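# Carry the yellow sponge from the counter to the desk

## Task

Pick up the small yellow sponge lying on the counter and move it to the desk located in the room's other half, leaving it resting there on its own (not held by the robot); the robot must not topple or finish leaning.

## Robot and tools

ROBOT. A wheeled base (drives straight or turns in place, never sideways) carries a lifting column with a tilting head and two six-joint arms, each ending in a two-finger gripper. Shoulder height S = 0.90 m + column_m. Folded, the robot is 0.73 m long, 0.62 m wide, S + 0.43 m tall, with its front 0.40 m ahead of the column.

FRAMES. Base frame: origin on the floor under the column, between the drive wheels; x forward, y left, z up, metres. left_hand and right_hand in results are the points where each hand's fingers meet (tips 8 mm farther), in this frame; quat_wxyz maps (0,0,1) to the finger direction, and the hand's y axis runs along the opening. The odometry frame is the base frame as it stood when the scene began; its heading is positive leftward, in -3.142 to 3.142.

execute_actions(actions, cameras). actions is a list holding exactly one action object, or empty (then it only reports state and images). An action may contain:
- base: exactly one of {"translate_m": d} (relative straight drive from the current spot, metres, -3 to 3, forward positive) or {"rotate_rad": d} (relative turn in place, radians, -3.2 to 3.2, left/counter-clockwise positive). A move that would take too long at its top speed is rejected, so split long trips.
- joints: a dictionary of absolute targets by name. Ranges: column_m 0 to 0.8; head_tilt_rad -0.61 to 1.308 (0 is about level, positive tilts down); for each side (left_/right_): joint1_rad -2.879 to 2.879, joint2_rad 0 to 3.141, joint3_rad 0 to 3.019, joint4_rad -1.692 to 1.57, joint5_rad -1.57 to 1.57 (hand sideways, positive toward robot's right), joint6_rad -2.094 to 2.094 (hand roll), gripper_m 0 to 0.093 (fingertip gap, metres). Omitted joints keep pushing toward older targets.
- speeds: optional caps for this action only, translate_m 0.05 to 0.8 m/s and rotate_rad 0.1 to 1 rad/s (defaults are the maxima). Arms are not slowed by it.
cameras: list from cam_head_left, cam_head_right, cam_left_wrist, cam_right_wrist, nav_camera, or all; null/omitted gives all, [] none. Unknown keys or out-of-range numbers reject the whole call with no motion. After a reported stop, later motion calls in the same reply are skipped.

wait(seconds): 0 to 10 s with no new command; returns state and images.
zoom_image(camera, region): region [x0, y0, x1, y1] in pixels of that camera's most recent full image (672x504, origin top-left), at most 504 by 504.
finished_scene(scene): pass the current scene number; irreversible, and the result says whether the goal was met. Only call it once the sponge rests on the desk untouched.

ARM GEOMETRY. With joint1 at -1.57 (left) or 1.57 (right) and joints 5, 6 at 0, the arm moves in a forward vertical plane 0.23 m beside the column. Let a = j2 - 0.35, b = 1.05 + j2 - j3, c = b - j4 (c = 1.57 means fingers point down). Hand is about 0.12 + 0.39 sin a + 0.38 cos b + 0.25 cos c m ahead and S + 0.39 cos a - 0.38 sin b - 0.25 sin c m high. Example: j2, j3, j4 = 0.93, 0.78, 0.14 gives 0.60 m ahead, 0.25 m below S. Real hands sit up to ~5 cm lower and nearer the column; trust the reported hand position. Reach is about 1 m from the shoulder. Below 0.4 m height the base housing blocks hands nearer than 0.45 m ahead. A light object like a sponge is easy to carry; keep fingers well below horizontal.

GRIPPING. Fingers are 7 cm long; the gripper body is 10 cm wide and 7 cm thick; the wrist camera sticks out 11 cm on one side. To grasp, command an opening smaller than the object; "off_target" is then expected. A reported opening at least 0.002 m above its target means something is held. Tiny joint changes (under ~0.03 rad, 0.08 for joints 2 and 3) may not move anything; approach surfaces in ~0.05 rad steps counted from your previous target.

RESULT LINES. base_status / joint_status per motion: done, off_target, contact_stop (base or column only), time_out, not_followed, limit_stop_at_motor_heat. "joint command not followed" with a cause line means a self-collision check withheld arm targets; back the moved joints off by 0.05 rad or more, or move the other arm away. on_its_own lists what you did not command ("held at" gives a held target). joint_positions, left_hand, right_hand, base_odometry (wheel-count only, slip included), turned_by_wheels vs turned_by_imu (a gap over ~4% and at least 0.05 rad means collision or slip), base_tilt in degrees (forward/right positive, ~1 degree bias), motor_effort for left_wheel and right_wheel in percent with peak in brackets, wheel_motors_off (1 while motors cut), Motor temperatures per arm joint, MOTOR HOT from 85 °C, OVER-TEMPERATURE FAULT at 100 °C (that arm drops).

COLUMN. Lowering stops with contact_stop when an arm's load changes, e.g. a hand or held item touching down; it may sink 0.15 to 0.2 m more, and won't descend again until raised 0.2 m. Useful for setting the sponge down gently.

AVOID. Arms striking or pressing on each other (can end the run). Prolonged pushing against obstacles: wheels shut off after ~3 s of hard push, and blocked arms overheat; relieve by resending reported joint positions. Driving into furniture: after a base contact_stop, back 0.05 m before turning. Table tops between 0.30 m high and 0.26 m below S can slide over the housing into the column. Tipping or ending tilted fails the task. Don't drop or fling the sponge; release it only when it sits on the desk.

Each tool is called after "Call:" by a JSON object that holds its "name" and its "arguments".

## Session

Call:
{"name": "execute_actions", "arguments": {"actions": []}}

Scene clock: 0.00 s.
Motor temperatures (°C, as the motors report them): left_arm=[19 18 18 18 19 21] | right_arm=[17 19 20 18 17 17]
base_odometry: x=+0.000 y=+0.000 heading=+0.000 (m, m, rad; odometry frame)
turned_by_wheels: +0.000 (rad since the last result)
turned_by_imu: +0.000 (rad since the last result)
base_tilt: forward=+0.4 right=+0.7 (deg)
base_status: not commanded
joint_positions: column_m=+0.555 head_tilt_rad=+0.867 left_joint1_rad=-1.577 left_joint2_rad=+0.880 left_joint3_rad=+0.406 left_joint4_rad=-0.958 left_joint5_rad=-0.017 left_joint6_rad=+0.032 left_gripper_m=+0.094 right_joint1_rad=+1.594 right_joint2_rad=+0.883 right_joint3_rad=+0.423 right_joint4_rad=-0.983 right_joint5_rad=-0.008 right_joint6_rad=-0.072 right_gripper_m=+0.094
joint_status: not commanded
wheel_motors_off: 0
motor_effort: left_wheel=+3 right_wheel=+0 (%)
left_hand: x=+0.1448 y=+0.2263 z=+1.2559 quat_wxyz=(+0.439, -0.021, -0.898, +0.001) (m; base frame)
right_hand: x=+0.1497 y=-0.2192 z=+1.2577 quat_wxyz=(+0.443, +0.040, -0.895, -0.026) (m; base frame)
pictures: cam_head_left, cam_head_right, cam_left_wrist, cam_right_wrist, nav_camera
Images, in order (width x height): cam_head_left 672x504, cam_head_right 672x504, cam_left_wrist 672x504, cam_right_wrist 672x504, nav_camera 672x504.

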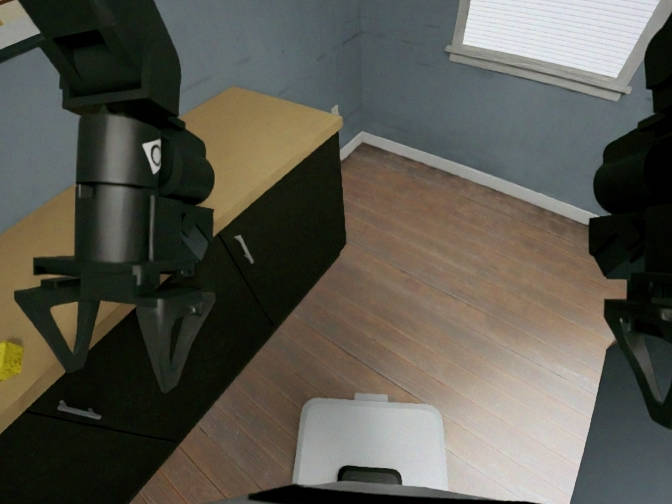

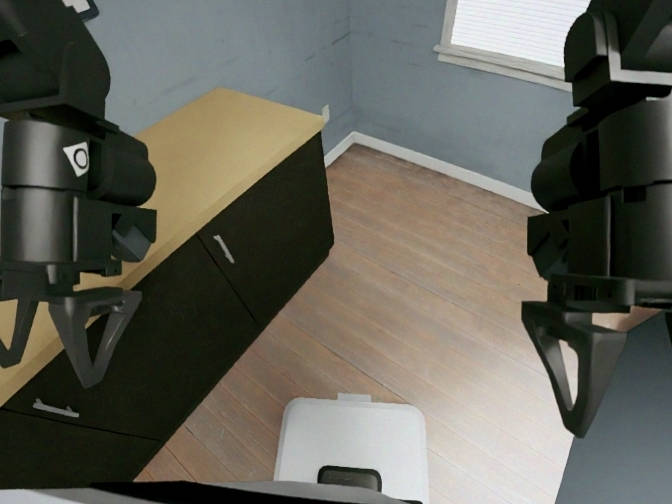

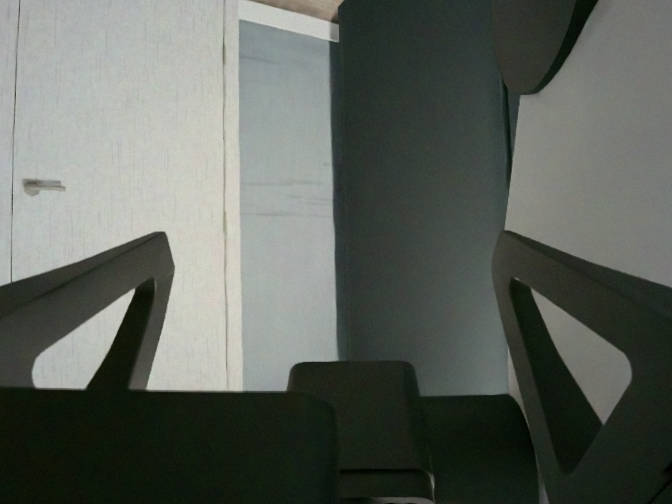

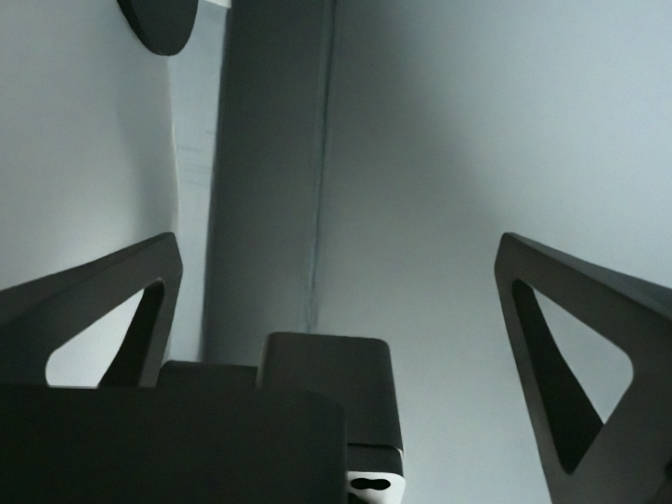

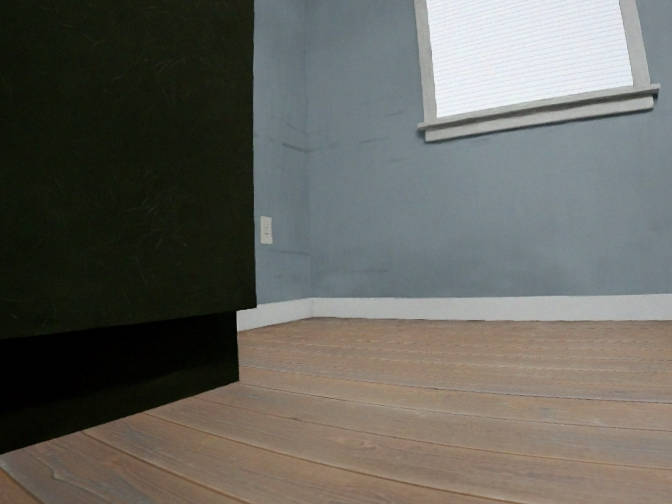

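Call:
{"name": "execute_actions", "arguments": {"actions": [{"base":{"rotate_rad":1.07},"joints":{"head_tilt_rad":0.6}}], "cameras": ["cam_head_left","cam_head_right"]}}

Scene clock: 14.03 s.
Motor temperatures (°C, as the motors report them): left_arm=[19 18 18 18 19 21] | right_arm=[17 19 20 18 17 17]
base_odometry: x=+0.000 y=+0.000 heading=+1.069 (m, m, rad; odometry frame)
turned_by_wheels: +1.069 (rad since the last result)
turned_by_imu: +1.076 (rad since the last result)
base_tilt: forward=+0.4 right=+0.6 (deg)
base_status: done
joint_positions: column_m=+0.555 head_tilt_rad=+0.618 left_joint1_rad=-1.577 left_joint2_rad=+0.880 left_joint3_rad=+0.406 left_joint4_rad=-0.958 left_joint5_rad=-0.017 left_joint6_rad=+0.032 left_gripper_m=+0.094 right_joint1_rad=+1.594 right_joint2_rad=+0.883 right_joint3_rad=+0.423 right_joint4_rad=-0.983 right_joint5_rad=-0.008 right_joint6_rad=-0.072 right_gripper_m=+0.094
joint_status: all done
wheel_motors_off: 0
motor_effort: left_wheel=-4(56) right_wheel=+5(38) (%)
left_hand: x=+0.1448 y=+0.2263 z=+1.2559 quat_wxyz=(+0.439, -0.021, -0.898, +0.001) (m; base frame)
right_hand: x=+0.1497 y=-0.2192 z=+1.2577 quat_wxyz=(+0.443, +0.040, -0.895, -0.026) (m; base frame)
pictures: cam_head_left, cam_head_right
camera_calibration (this result's frames):
cam_head_left: T_world_to_cam=[[0.0977714, -0.994356, -0.0411817, 0.0762015], [-0.605348, -0.0265751, -0.795517, 1.26078], [0.789933, 0.102708, -0.60453, 0.810152], [0, 0, 0, 1]] pos_world=[0.115795, 0.0260676, 1.49587]
cam_head_right: T_world_to_cam=[[0.096428, -0.994238, -0.0468232, 0.0172801], [-0.619381, -0.0231143, -0.78475, 1.24775], [0.779146, 0.104673, -0.618041, 0.831124], [0, 0, 0, 1]] pos_world=[0.123599, -0.040975, 1.49365]
Images, in order (width x height): cam_head_left 672x504, cam_head_right 672x504.

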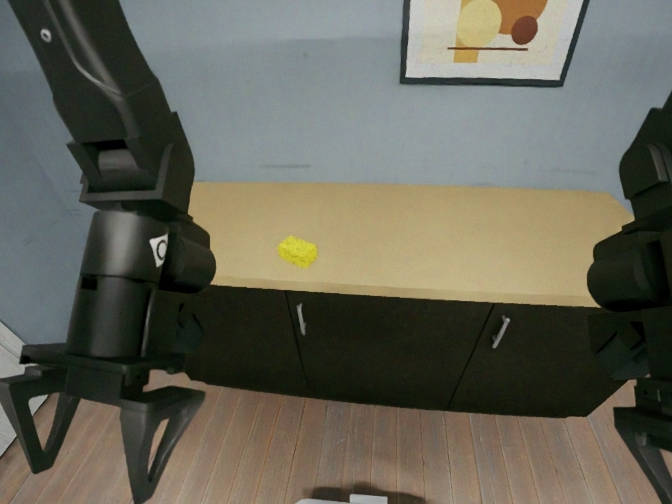

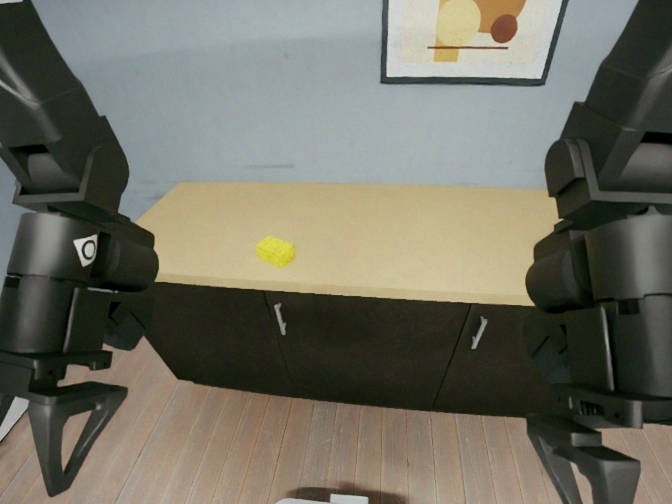

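Call:
{"name": "execute_actions", "arguments": {"actions": [{"base":{"translate_m":0.24},"joints":{"head_tilt_rad":0.8,"left_joint1_rad":-1.57,"left_joint2_rad":0.95,"left_joint3_rad":1.5,"left_joint4_rad":-1.07,"left_joint5_rad":0,"left_joint6_rad":0,"column_m":0.3}}], "cameras": ["cam_head_left","cam_left_wrist"]}}

Scene clock: 30.43 s.
Motor temperatures (°C, as the motors report them): left_arm=[19 18 18 18 19 21] | right_arm=[17 19 20 18 17 17]
base_odometry: x=+0.115 y=+0.210 heading=+1.071 (m, m, rad; odometry frame)
turned_by_wheels: +0.001 (rad since the last result)
turned_by_imu: +0.003 (rad since the last result)
base_tilt: forward=+0.4 right=+0.6 (deg)
base_status: done
joint_positions: column_m=+0.300 head_tilt_rad=+0.802 left_joint1_rad=-1.577 left_joint2_rad=+0.949 left_joint3_rad=+1.477 left_joint4_rad=-1.063 left_joint5_rad=-0.002 left_joint6_rad=+0.009 left_gripper_m=+0.094 right_joint1_rad=+1.594 right_joint2_rad=+0.883 right_joint3_rad=+0.425 right_joint4_rad=-0.983 right_joint5_rad=-0.008 right_joint6_rad=-0.072 right_gripper_m=+0.094
joint_status: all done
wheel_motors_off: 0
motor_effort: left_wheel=+2(57) right_wheel=-3(70) (%)
left_hand: x=+0.6708 y=+0.2225 z=+1.0836 quat_wxyz=(+0.006, -0.006, -1.000, +0.002) (m; base frame)
right_hand: x=+0.1507 y=-0.2192 z=+1.0024 quat_wxyz=(+0.442, +0.040, -0.896, -0.026) (m; base frame)
pictures: cam_head_left, cam_left_wrist
camera_calibration (this result's frames):
cam_head_left: T_world_to_cam=[[0.0885485, -0.994356, -0.0584324, 0.0883478], [-0.741115, -0.0265751, -0.670852, 0.904424], [0.665514, 0.102708, -0.739285, 0.83554], [0, 0, 0, 1]] pos_world=[0.106396, 0.0260676, 1.2296]
cam_left_wrist: T_world_to_cam=[[-0.00807884, -0.999967, -0.000903382, 0.228769], [-0.796951, 0.00589298, 0.604015, -0.117081], [-0.60399, 0.0055997, -0.796972, 1.39199], [0, 0, 0, 1]] pos_world=[0.749288, 0.221657, 1.1803]
Images, in order (width x height): cam_head_left 672x504, cam_left_wrist 672x504.

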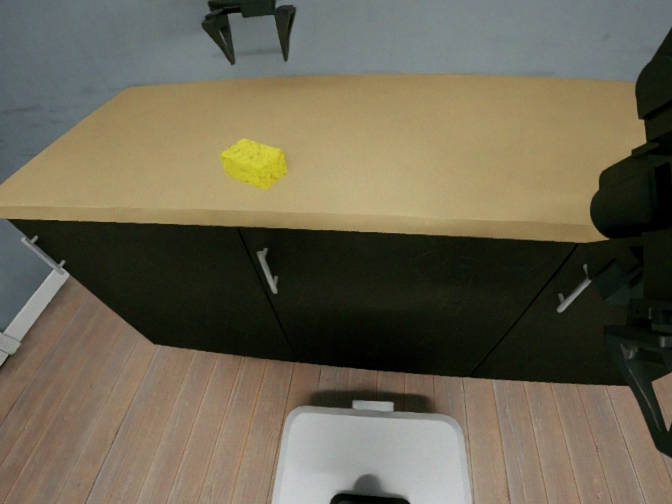

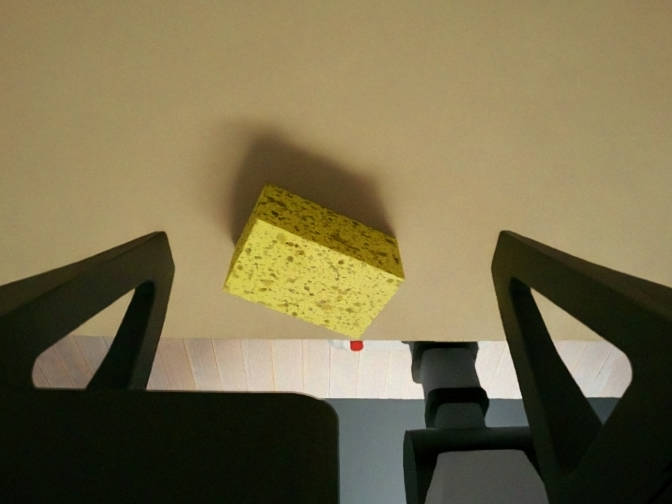

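Call:
{"name": "execute_actions", "arguments": {"actions": [{"base":{"translate_m":-0.11},"joints":{"left_joint6_rad":-1.05,"column_m":0.22}}], "cameras": ["cam_head_left","cam_left_wrist"]}}

Scene clock: 48.67 s.
Motor temperatures (°C, as the motors report them): left_arm=[19 19 20 18 19 21] | right_arm=[17 19 20 18 17 17]
base_odometry: x=+0.063 y=+0.114 heading=+1.068 (m, m, rad; odometry frame)
turned_by_wheels: -0.003 (rad since the last result)
turned_by_imu: -0.002 (rad since the last result)
base_tilt: forward=+0.4 right=+0.6 (deg)
base_status: done
joint_positions: column_m=+0.220 head_tilt_rad=+0.803 left_joint1_rad=-1.577 left_joint2_rad=+0.949 left_joint3_rad=+1.477 left_joint4_rad=-1.065 left_joint5_rad=-0.002 left_joint6_rad=-1.038 left_gripper_m=+0.094 right_joint1_rad=+1.594 right_joint2_rad=+0.882 right_joint3_rad=+0.421 right_joint4_rad=-0.983 right_joint5_rad=-0.008 right_joint6_rad=-0.072 right_gripper_m=+0.094
joint_status: all done
wheel_motors_off: 0
motor_effort: left_wheel=+0(42) right_wheel=+1(64) (%)
left_hand: x=+0.6702 y=+0.2225 z=+1.0036 quat_wxyz=(+0.007, +0.495, -0.869, -0.002) (m; base frame)
right_hand: x=+0.1486 y=-0.2192 z=+0.9231 quat_wxyz=(+0.444, +0.040, -0.895, -0.026) (m; base frame)
pictures: cam_head_left, cam_left_wrist
camera_calibration (this result's frames):
cam_head_left: T_world_to_cam=[[0.0885174, -0.994356, -0.0584795, 0.0837313], [-0.741471, -0.0265751, -0.670458, 0.850295], [0.66512, 0.102708, -0.739639, 0.77684], [0, 0, 0, 1]] pos_world=[0.106366, 0.0260676, 1.14957]
cam_left_wrist: T_world_to_cam=[[0.861999, -0.506698, -0.0146255, -0.450422], [-0.396877, -0.692558, 0.602372, -0.18027], [-0.31535, -0.51344, -0.798081, 1.25106], [0, 0, 0, 1]] pos_world=[0.711241, 0.289269, 1.10045]
Images, in order (width x height): cam_head_left 672x504, cam_left_wrist 672x504.

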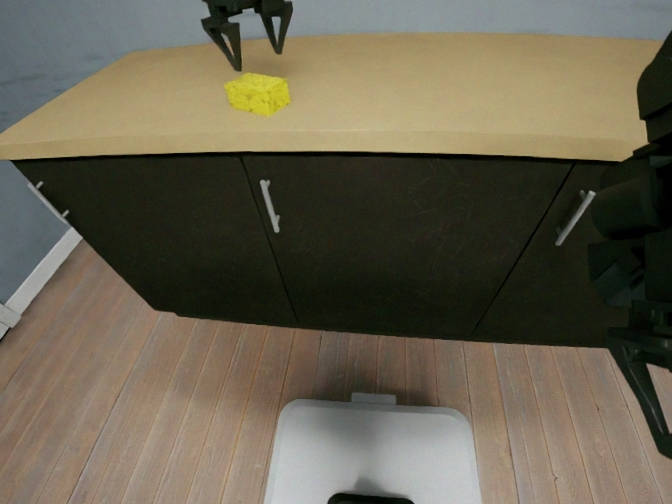

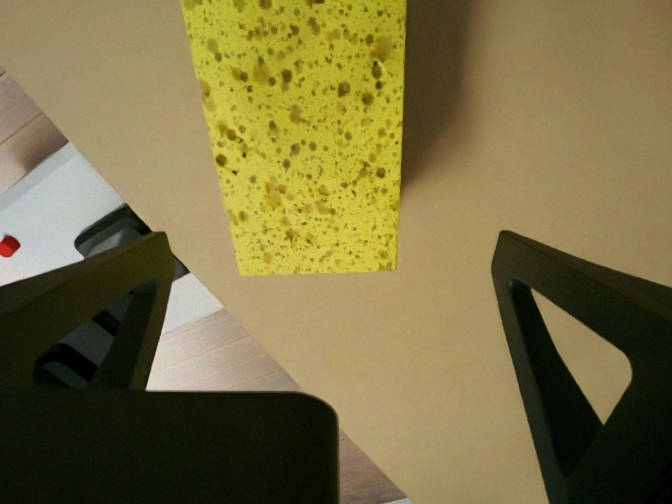

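Call:
{"name": "execute_actions", "arguments": {"actions": [{"joints":{"column_m":0.16}}], "cameras": ["cam_head_left","cam_left_wrist"]}}

Scene clock: 56.77 s.
Motor temperatures (°C, as the motors report them): left_arm=[19 19 20 18 19 21] | right_arm=[17 19 20 18 17 17]
base_odometry: x=+0.063 y=+0.114 heading=+1.068 (m, m, rad; odometry frame)
turned_by_wheels: +0.000 (rad since the last result)
turned_by_imu: +0.001 (rad since the last result)
base_tilt: forward=+0.4 right=+0.6 (deg)
base_status: not commanded
joint_positions: column_m=+0.160 head_tilt_rad=+0.803 left_joint1_rad=-1.577 left_joint2_rad=+0.949 left_joint3_rad=+1.477 left_joint4_rad=-1.065 left_joint5_rad=-0.002 left_joint6_rad=-1.038 left_gripper_m=+0.094 right_joint1_rad=+1.594 right_joint2_rad=+0.882 right_joint3_rad=+0.421 right_joint4_rad=-0.983 right_joint5_rad=-0.008 right_joint6_rad=-0.072 right_gripper_m=+0.094
joint_status: all done
wheel_motors_off: 0
motor_effort: left_wheel=-1(3) right_wheel=+2(3) (%)
left_hand: x=+0.6702 y=+0.2225 z=+0.9436 quat_wxyz=(+0.007, +0.495, -0.869, -0.002) (m; base frame)
right_hand: x=+0.1486 y=-0.2192 z=+0.8632 quat_wxyz=(+0.444, +0.040, -0.895, -0.026) (m; base frame)
pictures: cam_head_left, cam_left_wrist
camera_calibration (this result's frames):
cam_head_left: T_world_to_cam=[[0.0885174, -0.994356, -0.0584795, 0.0802242], [-0.741471, -0.0265751, -0.670458, 0.810088], [0.66512, 0.102708, -0.739639, 0.732484], [0, 0, 0, 1]] pos_world=[0.106366, 0.0260676, 1.0896]
cam_left_wrist: T_world_to_cam=[[0.861999, -0.506698, -0.0146255, -0.451299], [-0.396877, -0.692558, 0.602372, -0.144146], [-0.31535, -0.51344, -0.798081, 1.2032], [0, 0, 0, 1]] pos_world=[0.711241, 0.289269, 1.04048]
Images, in order (width x height): cam_head_left 672x504, cam_left_wrist 672x504.

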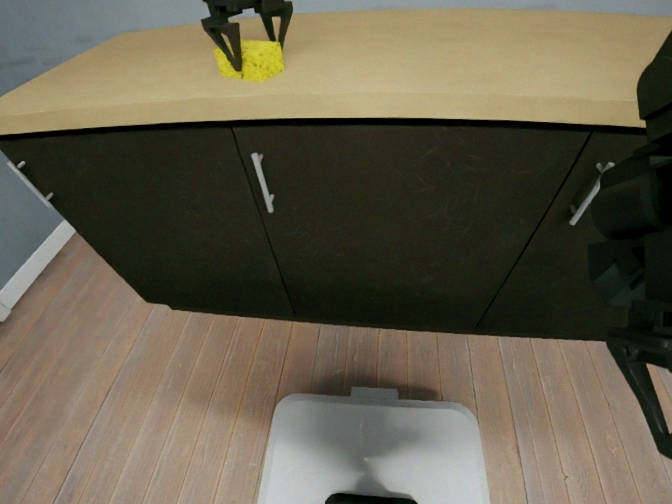

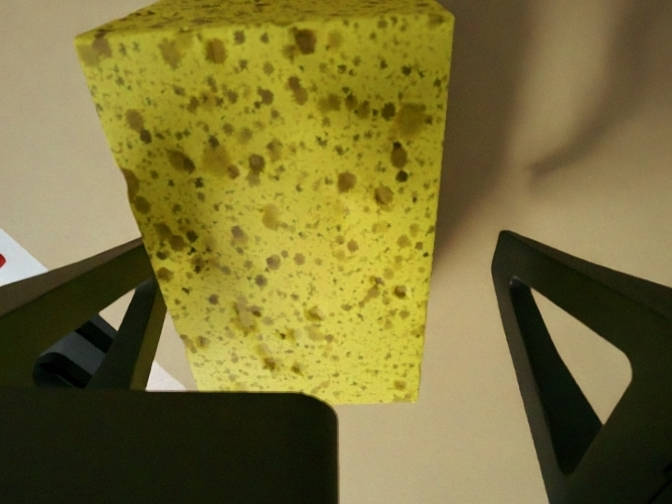

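Fingers straddle it. A little lower, then close.

Call:
{"name": "execute_actions", "arguments": {"actions": [{"joints":{"column_m":0.145}}], "cameras": []}}

Call:
{"name": "execute_actions", "arguments": {"actions": [{"joints":{"left_gripper_m":0.04}}], "cameras": ["cam_left_wrist"]}}

Call:
{"name": "execute_actions", "arguments": {"actions": [{"joints":{"column_m":0.35,"head_tilt_rad":0.3},"base":{"translate_m":-0.1}}], "cameras": ["cam_head_left","cam_left_wrist"]}}

Scene clock: 61.27 s.
Motor temperatures (°C, as the motors report them): left_arm=[19 19 20 18 19 21] | right_arm=[17 19 20 18 17 17]
base_odometry: x=+0.063 y=+0.114 heading=+1.068 (m, m, rad; odometry frame)
turned_by_wheels: +0.000 (rad since the last result)
turned_by_imu: +0.001 (rad since the last result)
base_tilt: forward=+0.4 right=+0.6 (deg)
base_status: not commanded
joint_positions: column_m=+0.145 head_tilt_rad=+0.803 left_joint1_rad=-1.577 left_joint2_rad=+0.949 left_joint3_rad=+1.477 left_joint4_rad=-1.065 left_joint5_rad=-0.002 left_joint6_rad=-1.038 left_gripper_m=+0.094 right_joint1_rad=+1.594 right_joint2_rad=+0.882 right_joint3_rad=+0.421 right_joint4_rad=-0.983 right_joint5_rad=-0.008 right_joint6_rad=-0.072 right_gripper_m=+0.094
joint_status: all done
wheel_motors_off: 0
motor_effort: left_wheel=-1(2) right_wheel=+3(4) (%)
left_hand: x=+0.6702 y=+0.2225 z=+0.9286 quat_wxyz=(+0.007, +0.495, -0.869, -0.002) (m; base frame)
right_hand: x=+0.1486 y=-0.2192 z=+0.8481 quat_wxyz=(+0.444, +0.040, -0.895, -0.026) (m; base frame)
pictures: none
No camera images: the call's "cameras" was empty. Leave "cameras" out to get every camera's image.

Scene clock: 61.87 s.
Motor temperatures (°C, as the motors report them): left_arm=[19 19 20 18 19 21] | right_arm=[17 19 20 18 17 17]
base_odometry: x=+0.063 y=+0.114 heading=+1.068 (m, m, rad; odometry frame)
turned_by_wheels: +0.000 (rad since the last result)
turned_by_imu: +0.000 (rad since the last result)
base_tilt: forward=+0.4 right=+0.6 (deg)
base_status: not commanded
joint_positions: column_m=+0.145 head_tilt_rad=+0.803 left_joint1_rad=-1.577 left_joint2_rad=+0.949 left_joint3_rad=+1.477 left_joint4_rad=-1.065 left_joint5_rad=-0.002 left_joint6_rad=-1.038 left_gripper_m=+0.059 right_joint1_rad=+1.594 right_joint2_rad=+0.882 right_joint3_rad=+0.421 right_joint4_rad=-0.983 right_joint5_rad=-0.008 right_joint6_rad=-0.072 right_gripper_m=+0.094
joint_status: left_gripper_m off_target (ended at +0.059, target +0.040)
wheel_motors_off: 0
motor_effort: left_wheel=-3(2) right_wheel=+4(3) (%)
left_hand: x=+0.6702 y=+0.2225 z=+0.9286 quat_wxyz=(+0.007, +0.495, -0.869, -0.002) (m; base frame)
right_hand: x=+0.1486 y=-0.2192 z=+0.8481 quat_wxyz=(+0.444, +0.040, -0.895, -0.026) (m; base frame)
pictures: cam_left_wrist
camera_calibration (this result's frames):
cam_left_wrist: T_world_to_cam=[[0.861999, -0.506698, -0.0146255, -0.451519], [-0.396877, -0.692558, 0.602372, -0.135099], [-0.31535, -0.51344, -0.798081, 1.19121], [0, 0, 0, 1]] pos_world=[0.711241, 0.289269, 1.02546]
Images, in order (width x height): cam_left_wrist 672x504.

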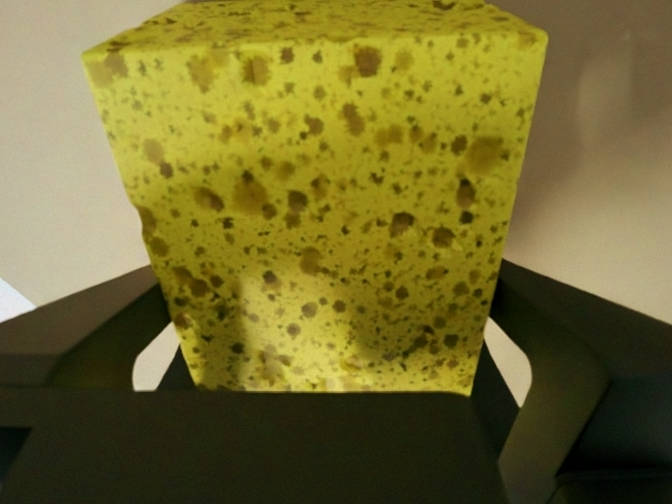

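Scene clock: 65.10 s.
Motor temperatures (°C, as the motors report them): left_arm=[19 20 20 18 19 21] | right_arm=[17 19 20 18 17 17]
base_odometry: x=+0.014 y=+0.026 heading=+1.066 (m, m, rad; odometry frame)
turned_by_wheels: -0.002 (rad since the last result)
turned_by_imu: -0.001 (rad since the last result)
base_tilt: forward=+0.4 right=+0.6 (deg)
base_status: done
joint_positions: column_m=+0.350 head_tilt_rad=+0.319 left_joint1_rad=-1.576 left_joint2_rad=+0.950 left_joint3_rad=+1.477 left_joint4_rad=-1.065 left_joint5_rad=-0.002 left_joint6_rad=-1.038 left_gripper_m=+0.059 right_joint1_rad=+1.594 right_joint2_rad=+0.882 right_joint3_rad=+0.422 right_joint4_rad=-0.983 right_joint5_rad=-0.008 right_joint6_rad=-0.072 right_gripper_m=+0.094
joint_status: all done
wheel_motors_off: 0
motor_effort: left_wheel=-2(64) right_wheel=+3(61) (%)
left_hand: x=+0.6702 y=+0.2226 z=+1.1333 quat_wxyz=(+0.007, +0.495, -0.869, -0.002) (m; base frame)
right_hand: x=+0.1490 y=-0.2192 z=+1.0529 quat_wxyz=(+0.443, +0.040, -0.895, -0.026) (m; base frame)
pictures: cam_head_left, cam_left_wrist
camera_calibration (this result's frames):
cam_head_left: T_world_to_cam=[[0.105561, -0.994356, -0.0105897, 0.0264995], [-0.344472, -0.0265751, -0.93842, 1.27554], [0.932843, 0.102708, -0.345333, 0.332786], [0, 0, 0, 1]] pos_world=[0.126153, 0.0260676, 1.31219]
cam_left_wrist: T_world_to_cam=[[0.862092, -0.506532, -0.01493, -0.448197], [-0.396512, -0.692605, 0.602559, -0.258813], [-0.315556, -0.513541, -0.797935, 1.35461], [0, 0, 0, 1]] pos_world=[0.71122, 0.289367, 1.23015]
Images, in order (width x height): cam_head_left 672x504, cam_left_wrist 672x504.

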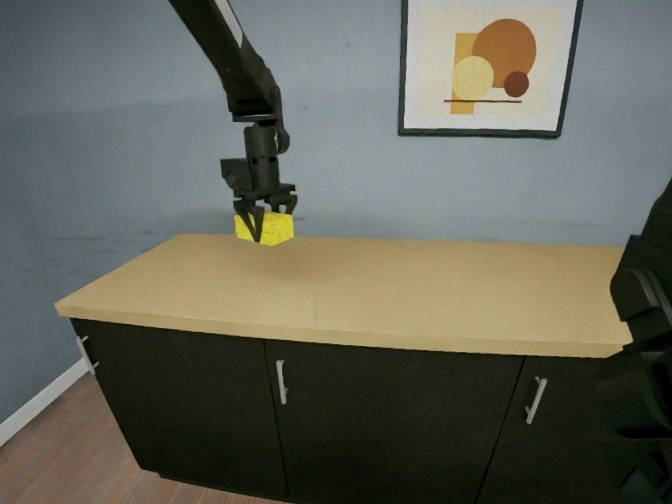

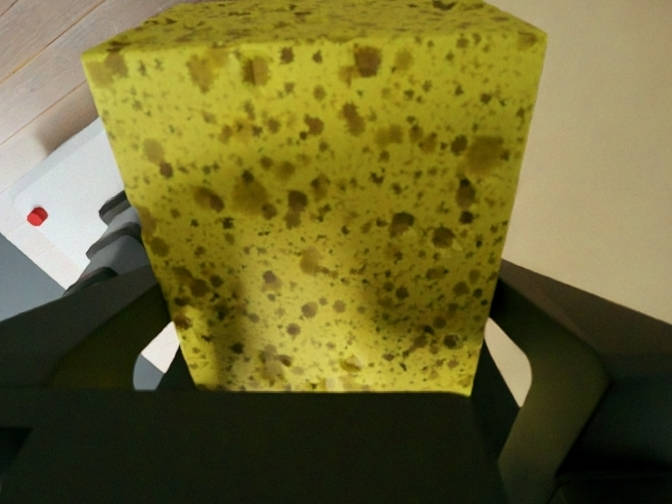

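Call:
{"name": "execute_actions", "arguments": {"actions": [{"joints":{"column_m":0.5,"head_tilt_rad":0.45,"left_joint2_rad":0.88,"left_joint3_rad":0.85,"left_joint4_rad":-0.49},"base":{"translate_m":-0.05}}], "cameras": []}}

Call:
{"name": "execute_actions", "arguments": {"actions": [{"base":{"rotate_rad":1.3}}], "cameras": ["cam_head_left","nav_camera"]}}

Scene clock: 73.63 s.
Motor temperatures (°C, as the motors report them): left_arm=[19 20 20 18 19 21] | right_arm=[17 19 20 18 17 17]
base_odometry: x=-0.010 y=-0.017 heading=+1.066 (m, m, rad; odometry frame)
turned_by_wheels: +0.000 (rad since the last result)
turned_by_imu: +0.001 (rad since the last result)
base_tilt: forward=+0.4 right=+0.6 (deg)
base_status: done
joint_positions: column_m=+0.500 head_tilt_rad=+0.455 left_joint1_rad=-1.576 left_joint2_rad=+0.882 left_joint3_rad=+0.838 left_joint4_rad=-0.503 left_joint5_rad=-0.002 left_joint6_rad=-1.038 left_gripper_m=+0.059 right_joint1_rad=+1.594 right_joint2_rad=+0.882 right_joint3_rad=+0.422 right_joint4_rad=-0.983 right_joint5_rad=-0.008 right_joint6_rad=-0.072 right_gripper_m=+0.094
joint_status: all done
wheel_motors_off: 0
motor_effort: left_wheel=-5(76) right_wheel=-4(27) (%)
left_hand: x=+0.4907 y=+0.2225 z=+1.1481 quat_wxyz=(+0.011, +0.495, -0.869, -0.005) (m; base frame)
right_hand: x=+0.1490 y=-0.2192 z=+1.2029 quat_wxyz=(+0.443, +0.040, -0.895, -0.026) (m; base frame)
pictures: none
No camera images: the call's "cameras" was empty. Leave "cameras" out to get every camera's image.

Scene clock: 76.40 s.
Motor temperatures (°C, as the motors report them): left_arm=[19 19 20 18 19 21] | right_arm=[17 19 20 18 17 17]
base_odometry: x=-0.010 y=-0.017 heading=+2.365 (m, m, rad; odometry frame)
turned_by_wheels: +1.299 (rad since the last result)
turned_by_imu: +1.309 (rad since the last result)
base_tilt: forward=+0.4 right=+0.7 (deg)
base_status: done
joint_positions: column_m=+0.500 head_tilt_rad=+0.455 left_joint1_rad=-1.576 left_joint2_rad=+0.882 left_joint3_rad=+0.838 left_joint4_rad=-0.500 left_joint5_rad=-0.002 left_joint6_rad=-1.038 left_gripper_m=+0.059 right_joint1_rad=+1.594 right_joint2_rad=+0.882 right_joint3_rad=+0.422 right_joint4_rad=-0.983 right_joint5_rad=-0.008 right_joint6_rad=-0.072 right_gripper_m=+0.094
joint_status: not commanded
wheel_motors_off: 0
motor_effort: left_wheel=-4(31) right_wheel=+5(59) (%)
left_hand: x=+0.4915 y=+0.2228 z=+1.1481 quat_wxyz=(+0.010, +0.495, -0.869, -0.004) (m; base frame)
right_hand: x=+0.1490 y=-0.2192 z=+1.2029 quat_wxyz=(+0.443, +0.040, -0.895, -0.026) (m; base frame)
pictures: cam_head_left, nav_camera
camera_calibration (this result's frames):
cam_head_left: T_world_to_cam=[[0.103155, -0.994356, -0.0247826, 0.0492976], [-0.468341, -0.0265751, -0.883148, 1.34035], [0.877505, 0.102708, -0.468439, 0.570272], [0, 0, 0, 1]] pos_world=[0.122237, 0.0260676, 1.45208]
Images, in order (width x height): cam_head_left 672x504, nav_camera 672x504.

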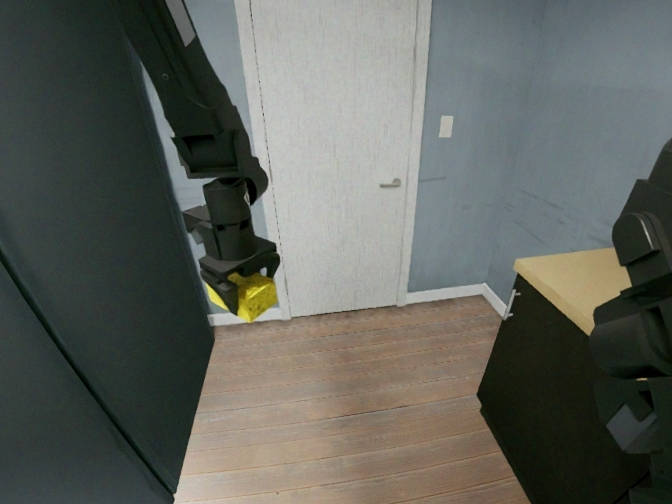

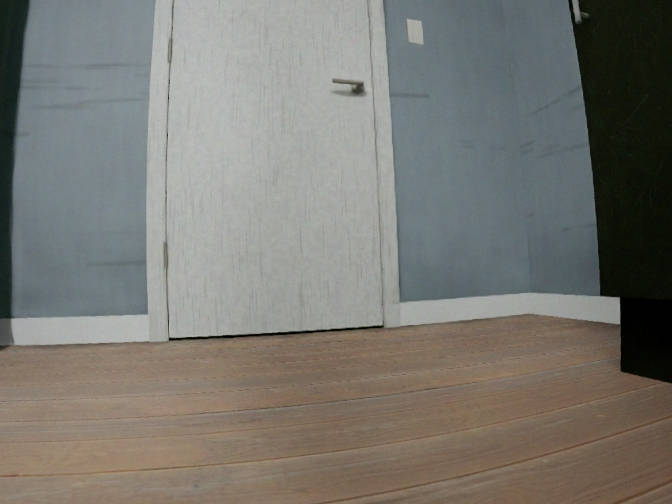

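Call:
{"name": "execute_actions", "arguments": {"actions": [{"base":{"rotate_rad":-3.0},"joints":{"head_tilt_rad":0.3}}], "cameras": ["cam_head_left","cam_head_right","nav_camera"]}}

Scene clock: 84.67 s.
Motor temperatures (°C, as the motors report them): left_arm=[19 19 20 18 19 21] | right_arm=[17 19 20 18 17 17]
base_odometry: x=-0.010 y=-0.017 heading=-0.634 (m, m, rad; odometry frame)
turned_by_wheels: -2.999 (rad since the last result)
turned_by_imu: -3.019 (rad since the last result)
base_tilt: forward=+0.4 right=+0.6 (deg)
base_status: done
joint_positions: column_m=+0.500 head_tilt_rad=+0.319 left_joint1_rad=-1.575 left_joint2_rad=+0.882 left_joint3_rad=+0.838 left_joint4_rad=-0.500 left_joint5_rad=-0.002 left_joint6_rad=-1.038 left_gripper_m=+0.059 right_joint1_rad=+1.594 right_joint2_rad=+0.882 right_joint3_rad=+0.422 right_joint4_rad=-0.983 right_joint5_rad=-0.008 right_joint6_rad=-0.072 right_gripper_m=+0.094
joint_status: all done
wheel_motors_off: 0
motor_effort: left_wheel=+4(50) right_wheel=-5(46) (%)
left_hand: x=+0.4915 y=+0.2229 z=+1.1481 quat_wxyz=(+0.010, +0.495, -0.869, -0.004) (m; base frame)
right_hand: x=+0.1490 y=-0.2192 z=+1.2029 quat_wxyz=(+0.443, +0.040, -0.895, -0.026) (m; base frame)
pictures: cam_head_left, cam_head_right, nav_camera
camera_calibration (this result's frames):
cam_head_left: T_world_to_cam=[[0.105556, -0.994356, -0.0106323, 0.0281512], [-0.344851, -0.0265751, -0.938281, 1.4161], [0.932704, 0.102708, -0.34571, 0.385146], [0, 0, 0, 1]] pos_world=[0.126143, 0.0260676, 1.46214]
cam_head_right: T_world_to_cam=[[0.10593, -0.994238, -0.0164195, -0.0309501], [-0.361427, -0.0231143, -0.932114, 1.41062], [0.926363, 0.104673, -0.361793, 0.408975], [0, 0, 0, 1]] pos_world=[0.134256, -0.040975, 1.46231]
Images, in order (width x height): cam_head_left 672x504, cam_head_right 672x504, nav_camera 672x504.

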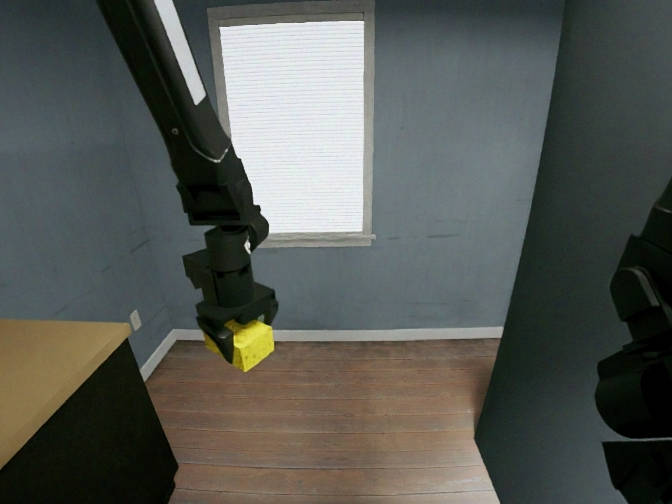

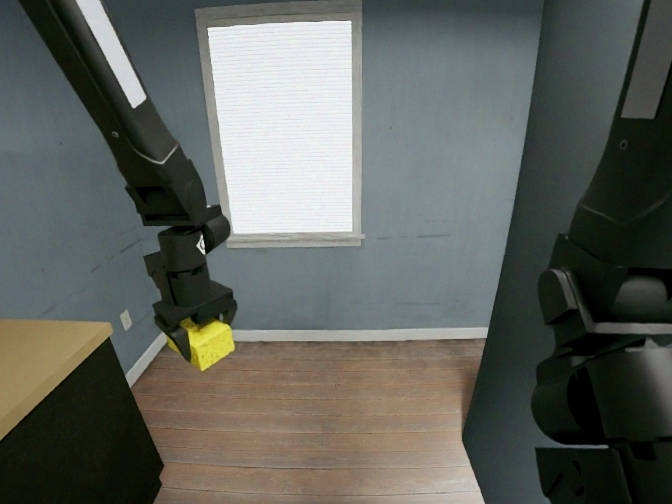

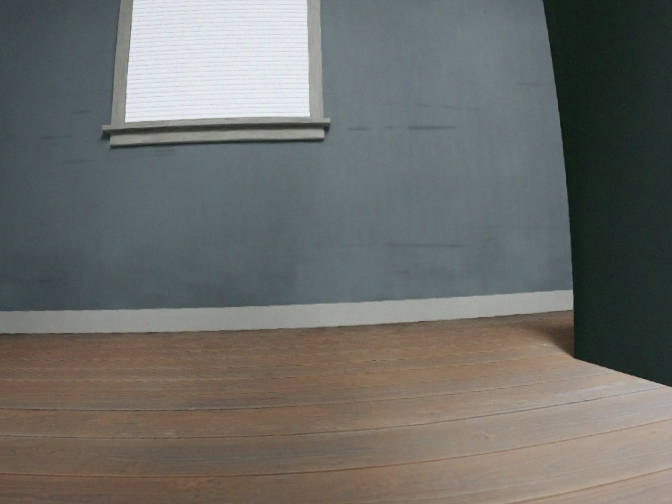

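Call:
{"name": "execute_actions", "arguments": {"actions": [{"base":{"translate_m":1.35},"joints":{"head_tilt_rad":0.7,"left_joint3_rad":0.58,"left_joint4_rad":-0.22}}], "cameras": []}}

Call:
{"name": "execute_actions", "arguments": {"actions": [{"base":{"rotate_rad":-0.8}}], "cameras": ["cam_head_left","cam_head_right","nav_camera"]}}

Scene clock: 101.93 s.
Motor temperatures (°C, as the motors report them): left_arm=[19 19 19 18 19 21] | right_arm=[17 19 20 18 17 17]
base_odometry: x=+1.077 y=-0.818 heading=-0.635 (m, m, rad; odometry frame)
turned_by_wheels: -0.001 (rad since the last result)
turned_by_imu: +0.000 (rad since the last result)
base_tilt: forward=+0.4 right=+0.6 (deg)
base_status: done
joint_positions: column_m=+0.500 head_tilt_rad=+0.703 left_joint1_rad=-1.575 left_joint2_rad=+0.882 left_joint3_rad=+0.576 left_joint4_rad=-0.229 left_joint5_rad=-0.002 left_joint6_rad=-1.039 left_gripper_m=+0.059 right_joint1_rad=+1.594 right_joint2_rad=+0.882 right_joint3_rad=+0.423 right_joint4_rad=-0.983 right_joint5_rad=-0.008 right_joint6_rad=-0.072 right_gripper_m=+0.094
joint_status: all done
wheel_motors_off: 0
motor_effort: left_wheel=+1(56) right_wheel=+2(71) (%)
left_hand: x=+0.4000 y=+0.2230 z=+1.1142 quat_wxyz=(+0.005, +0.495, -0.869, -0.002) (m; base frame)
right_hand: x=+0.1496 y=-0.2192 z=+1.2027 quat_wxyz=(+0.443, +0.040, -0.895, -0.026) (m; base frame)
pictures: none
No camera images: the call's "cameras" was empty. Leave "cameras" out to get every camera's image.

Scene clock: 104.20 s.
Motor temperatures (°C, as the motors report them): left_arm=[19 19 19 18 19 21] | right_arm=[17 19 20 18 17 17]
base_odometry: x=+1.077 y=-0.818 heading=-1.434 (m, m, rad; odometry frame)
turned_by_wheels: -0.799 (rad since the last result)
turned_by_imu: -0.801 (rad since the last result)
base_tilt: forward=+0.4 right=+0.6 (deg)
base_status: done
joint_positions: column_m=+0.500 head_tilt_rad=+0.703 left_joint1_rad=-1.575 left_joint2_rad=+0.882 left_joint3_rad=+0.576 left_joint4_rad=-0.229 left_joint5_rad=-0.001 left_joint6_rad=-1.039 left_gripper_m=+0.059 right_joint1_rad=+1.594 right_joint2_rad=+0.882 right_joint3_rad=+0.423 right_joint4_rad=-0.983 right_joint5_rad=-0.008 right_joint6_rad=-0.072 right_gripper_m=+0.094
joint_status: not commanded
wheel_motors_off: 0
motor_effort: left_wheel=+5(52) right_wheel=-5(73) (%)
left_hand: x=+0.4003 y=+0.2231 z=+1.1143 quat_wxyz=(+0.005, +0.495, -0.869, -0.002) (m; base frame)
right_hand: x=+0.1496 y=-0.2192 z=+1.2027 quat_wxyz=(+0.443, +0.040, -0.895, -0.026) (m; base frame)
pictures: cam_head_left, cam_head_right, nav_camera
camera_calibration (this result's frames):
cam_head_left: T_world_to_cam=[[0.0938954, -0.994356, -0.0493846, 0.086317], [-0.671103, -0.0265751, -0.740888, 1.1391], [0.735394, 0.102708, -0.669811, 0.876599], [0, 0, 0, 1]] pos_world=[0.111701, 0.0260676, 1.43536]
cam_head_right: T_world_to_cam=[[0.0920748, -0.994238, -0.0548907, 0.0269076], [-0.684164, -0.0231143, -0.728962, 1.12489], [0.723493, 0.104673, -0.68235, 0.89544], [0, 0, 0, 1]] pos_world=[0.119287, -0.040975, 1.43248]
Images, in order (width x height): cam_head_left 672x504, cam_head_right 672x504, nav_camera 672x504.

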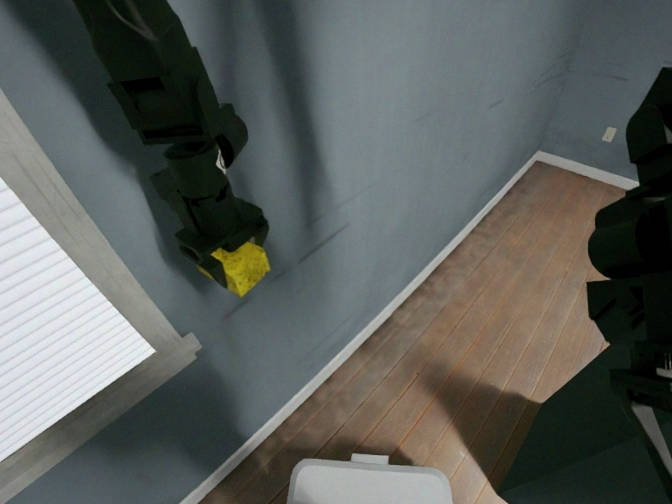

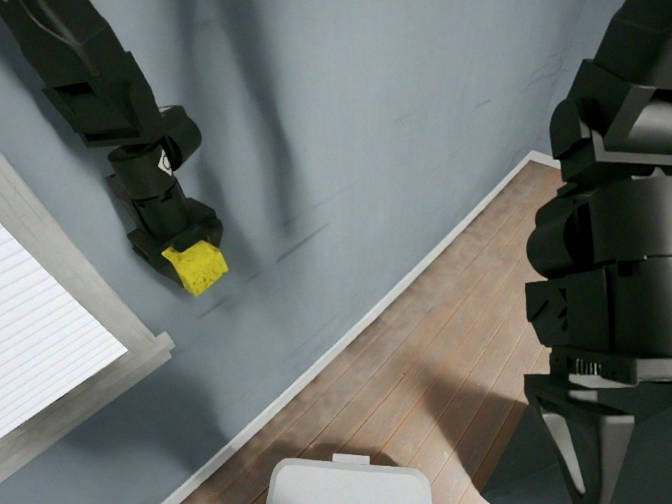

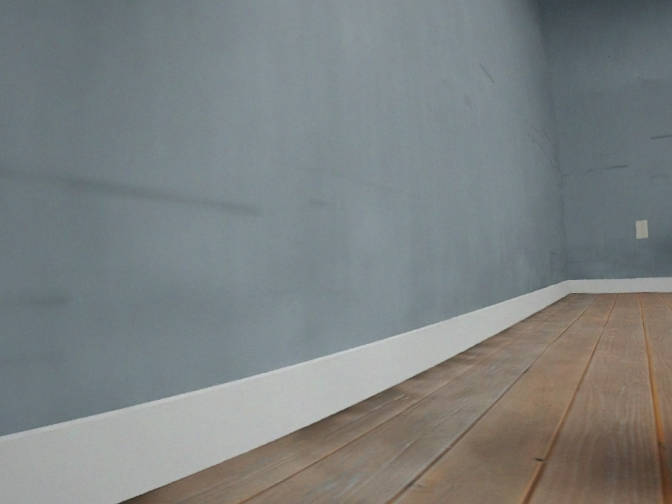

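Call:
{"name": "execute_actions", "arguments": {"actions": [{"base":{"translate_m":0.12}}], "cameras": []}}

Call:
{"name": "execute_actions", "arguments": {"actions": [{"base":{"rotate_rad":-0.45},"joints":{"head_tilt_rad":0.95}}], "cameras": ["cam_head_left","cam_head_right","nav_camera"]}}

Scene clock: 113.53 s.
Motor temperatures (°C, as the motors report them): left_arm=[19 19 19 18 19 21] | right_arm=[17 19 20 18 17 17]
base_odometry: x=+1.094 y=-0.936 heading=-1.435 (m, m, rad; odometry frame)
turned_by_wheels: -0.001 (rad since the last result)
turned_by_imu: -0.001 (rad since the last result)
base_tilt: forward=+0.4 right=+0.6 (deg)
base_status: done
joint_positions: column_m=+0.500 head_tilt_rad=+0.703 left_joint1_rad=-1.575 left_joint2_rad=+0.882 left_joint3_rad=+0.578 left_joint4_rad=-0.229 left_joint5_rad=-0.001 left_joint6_rad=-1.039 left_gripper_m=+0.059 right_joint1_rad=+1.594 right_joint2_rad=+0.882 right_joint3_rad=+0.425 right_joint4_rad=-0.983 right_joint5_rad=-0.008 right_joint6_rad=-0.072 right_gripper_m=+0.094
joint_status: not commanded
wheel_motors_off: 0
motor_effort: left_wheel=-1(60) right_wheel=+1(67) (%)
left_hand: x=+0.4013 y=+0.2231 z=+1.1144 quat_wxyz=(+0.004, +0.495, -0.869, -0.001) (m; base frame)
right_hand: x=+0.1508 y=-0.2192 z=+1.2023 quat_wxyz=(+0.442, +0.040, -0.896, -0.026) (m; base frame)
pictures: none
No camera images: the call's "cameras" was empty. Leave "cameras" out to get every camera's image.

Scene clock: 115.33 s.
Motor temperatures (°C, as the motors report them): left_arm=[19 19 19 18 19 21] | right_arm=[17 19 20 18 17 17]
base_odometry: x=+1.094 y=-0.936 heading=-1.884 (m, m, rad; odometry frame)
turned_by_wheels: -0.449 (rad since the last result)
turned_by_imu: -0.449 (rad since the last result)
base_tilt: forward=+0.3 right=+0.6 (deg)
base_status: done
joint_positions: column_m=+0.500 head_tilt_rad=+0.950 left_joint1_rad=-1.575 left_joint2_rad=+0.882 left_joint3_rad=+0.578 left_joint4_rad=-0.229 left_joint5_rad=-0.001 left_joint6_rad=-1.039 left_gripper_m=+0.059 right_joint1_rad=+1.594 right_joint2_rad=+0.882 right_joint3_rad=+0.425 right_joint4_rad=-0.983 right_joint5_rad=-0.008 right_joint6_rad=-0.072 right_gripper_m=+0.094
joint_status: all done
wheel_motors_off: 0
motor_effort: left_wheel=+4(51) right_wheel=-4(69) (%)
left_hand: x=+0.4011 y=+0.2231 z=+1.1144 quat_wxyz=(+0.005, +0.495, -0.869, -0.001) (m; base frame)
right_hand: x=+0.1508 y=-0.2192 z=+1.2023 quat_wxyz=(+0.442, +0.040, -0.896, -0.026) (m; base frame)
pictures: cam_head_left, cam_head_right, nav_camera
camera_calibration (this result's frames):
cam_head_left: T_world_to_cam=[[0.0789653, -0.994356, -0.0708495, 0.118959], [-0.831927, -0.0265751, -0.554249, 0.869808], [0.549238, 0.102708, -0.82933, 1.12294], [0, 0, 0, 1]] pos_world=[0.0974617, 0.0260676, 1.42181]
cam_head_right: T_world_to_cam=[[0.0758534, -0.994238, -0.0757432, 0.0587038], [-0.841674, -0.0231143, -0.539491, 0.851226], [0.534631, 0.104673, -0.838578, 1.13703], [0, 0, 0, 1]] pos_world=[0.104113, -0.040975, 1.41716]
Images, in order (width x height): cam_head_left 672x504, cam_head_right 672x504, nav_camera 672x504.

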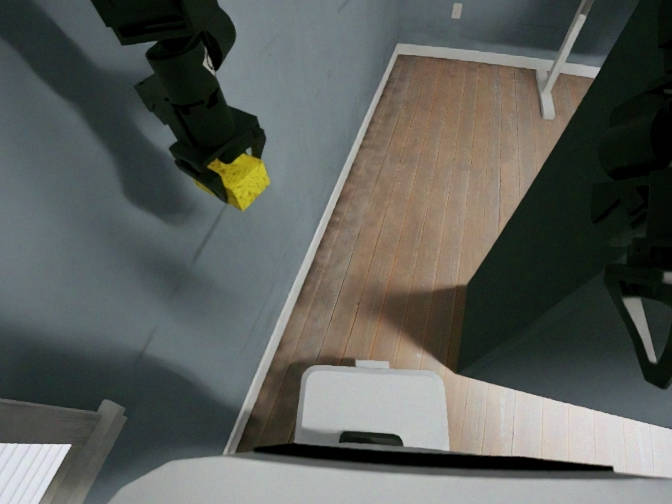

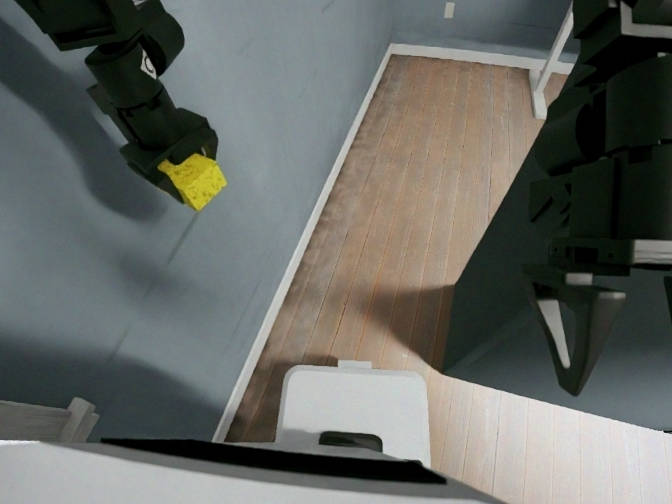

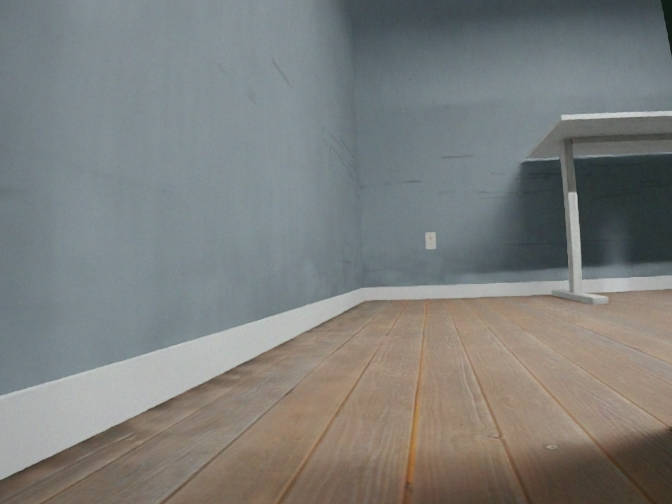

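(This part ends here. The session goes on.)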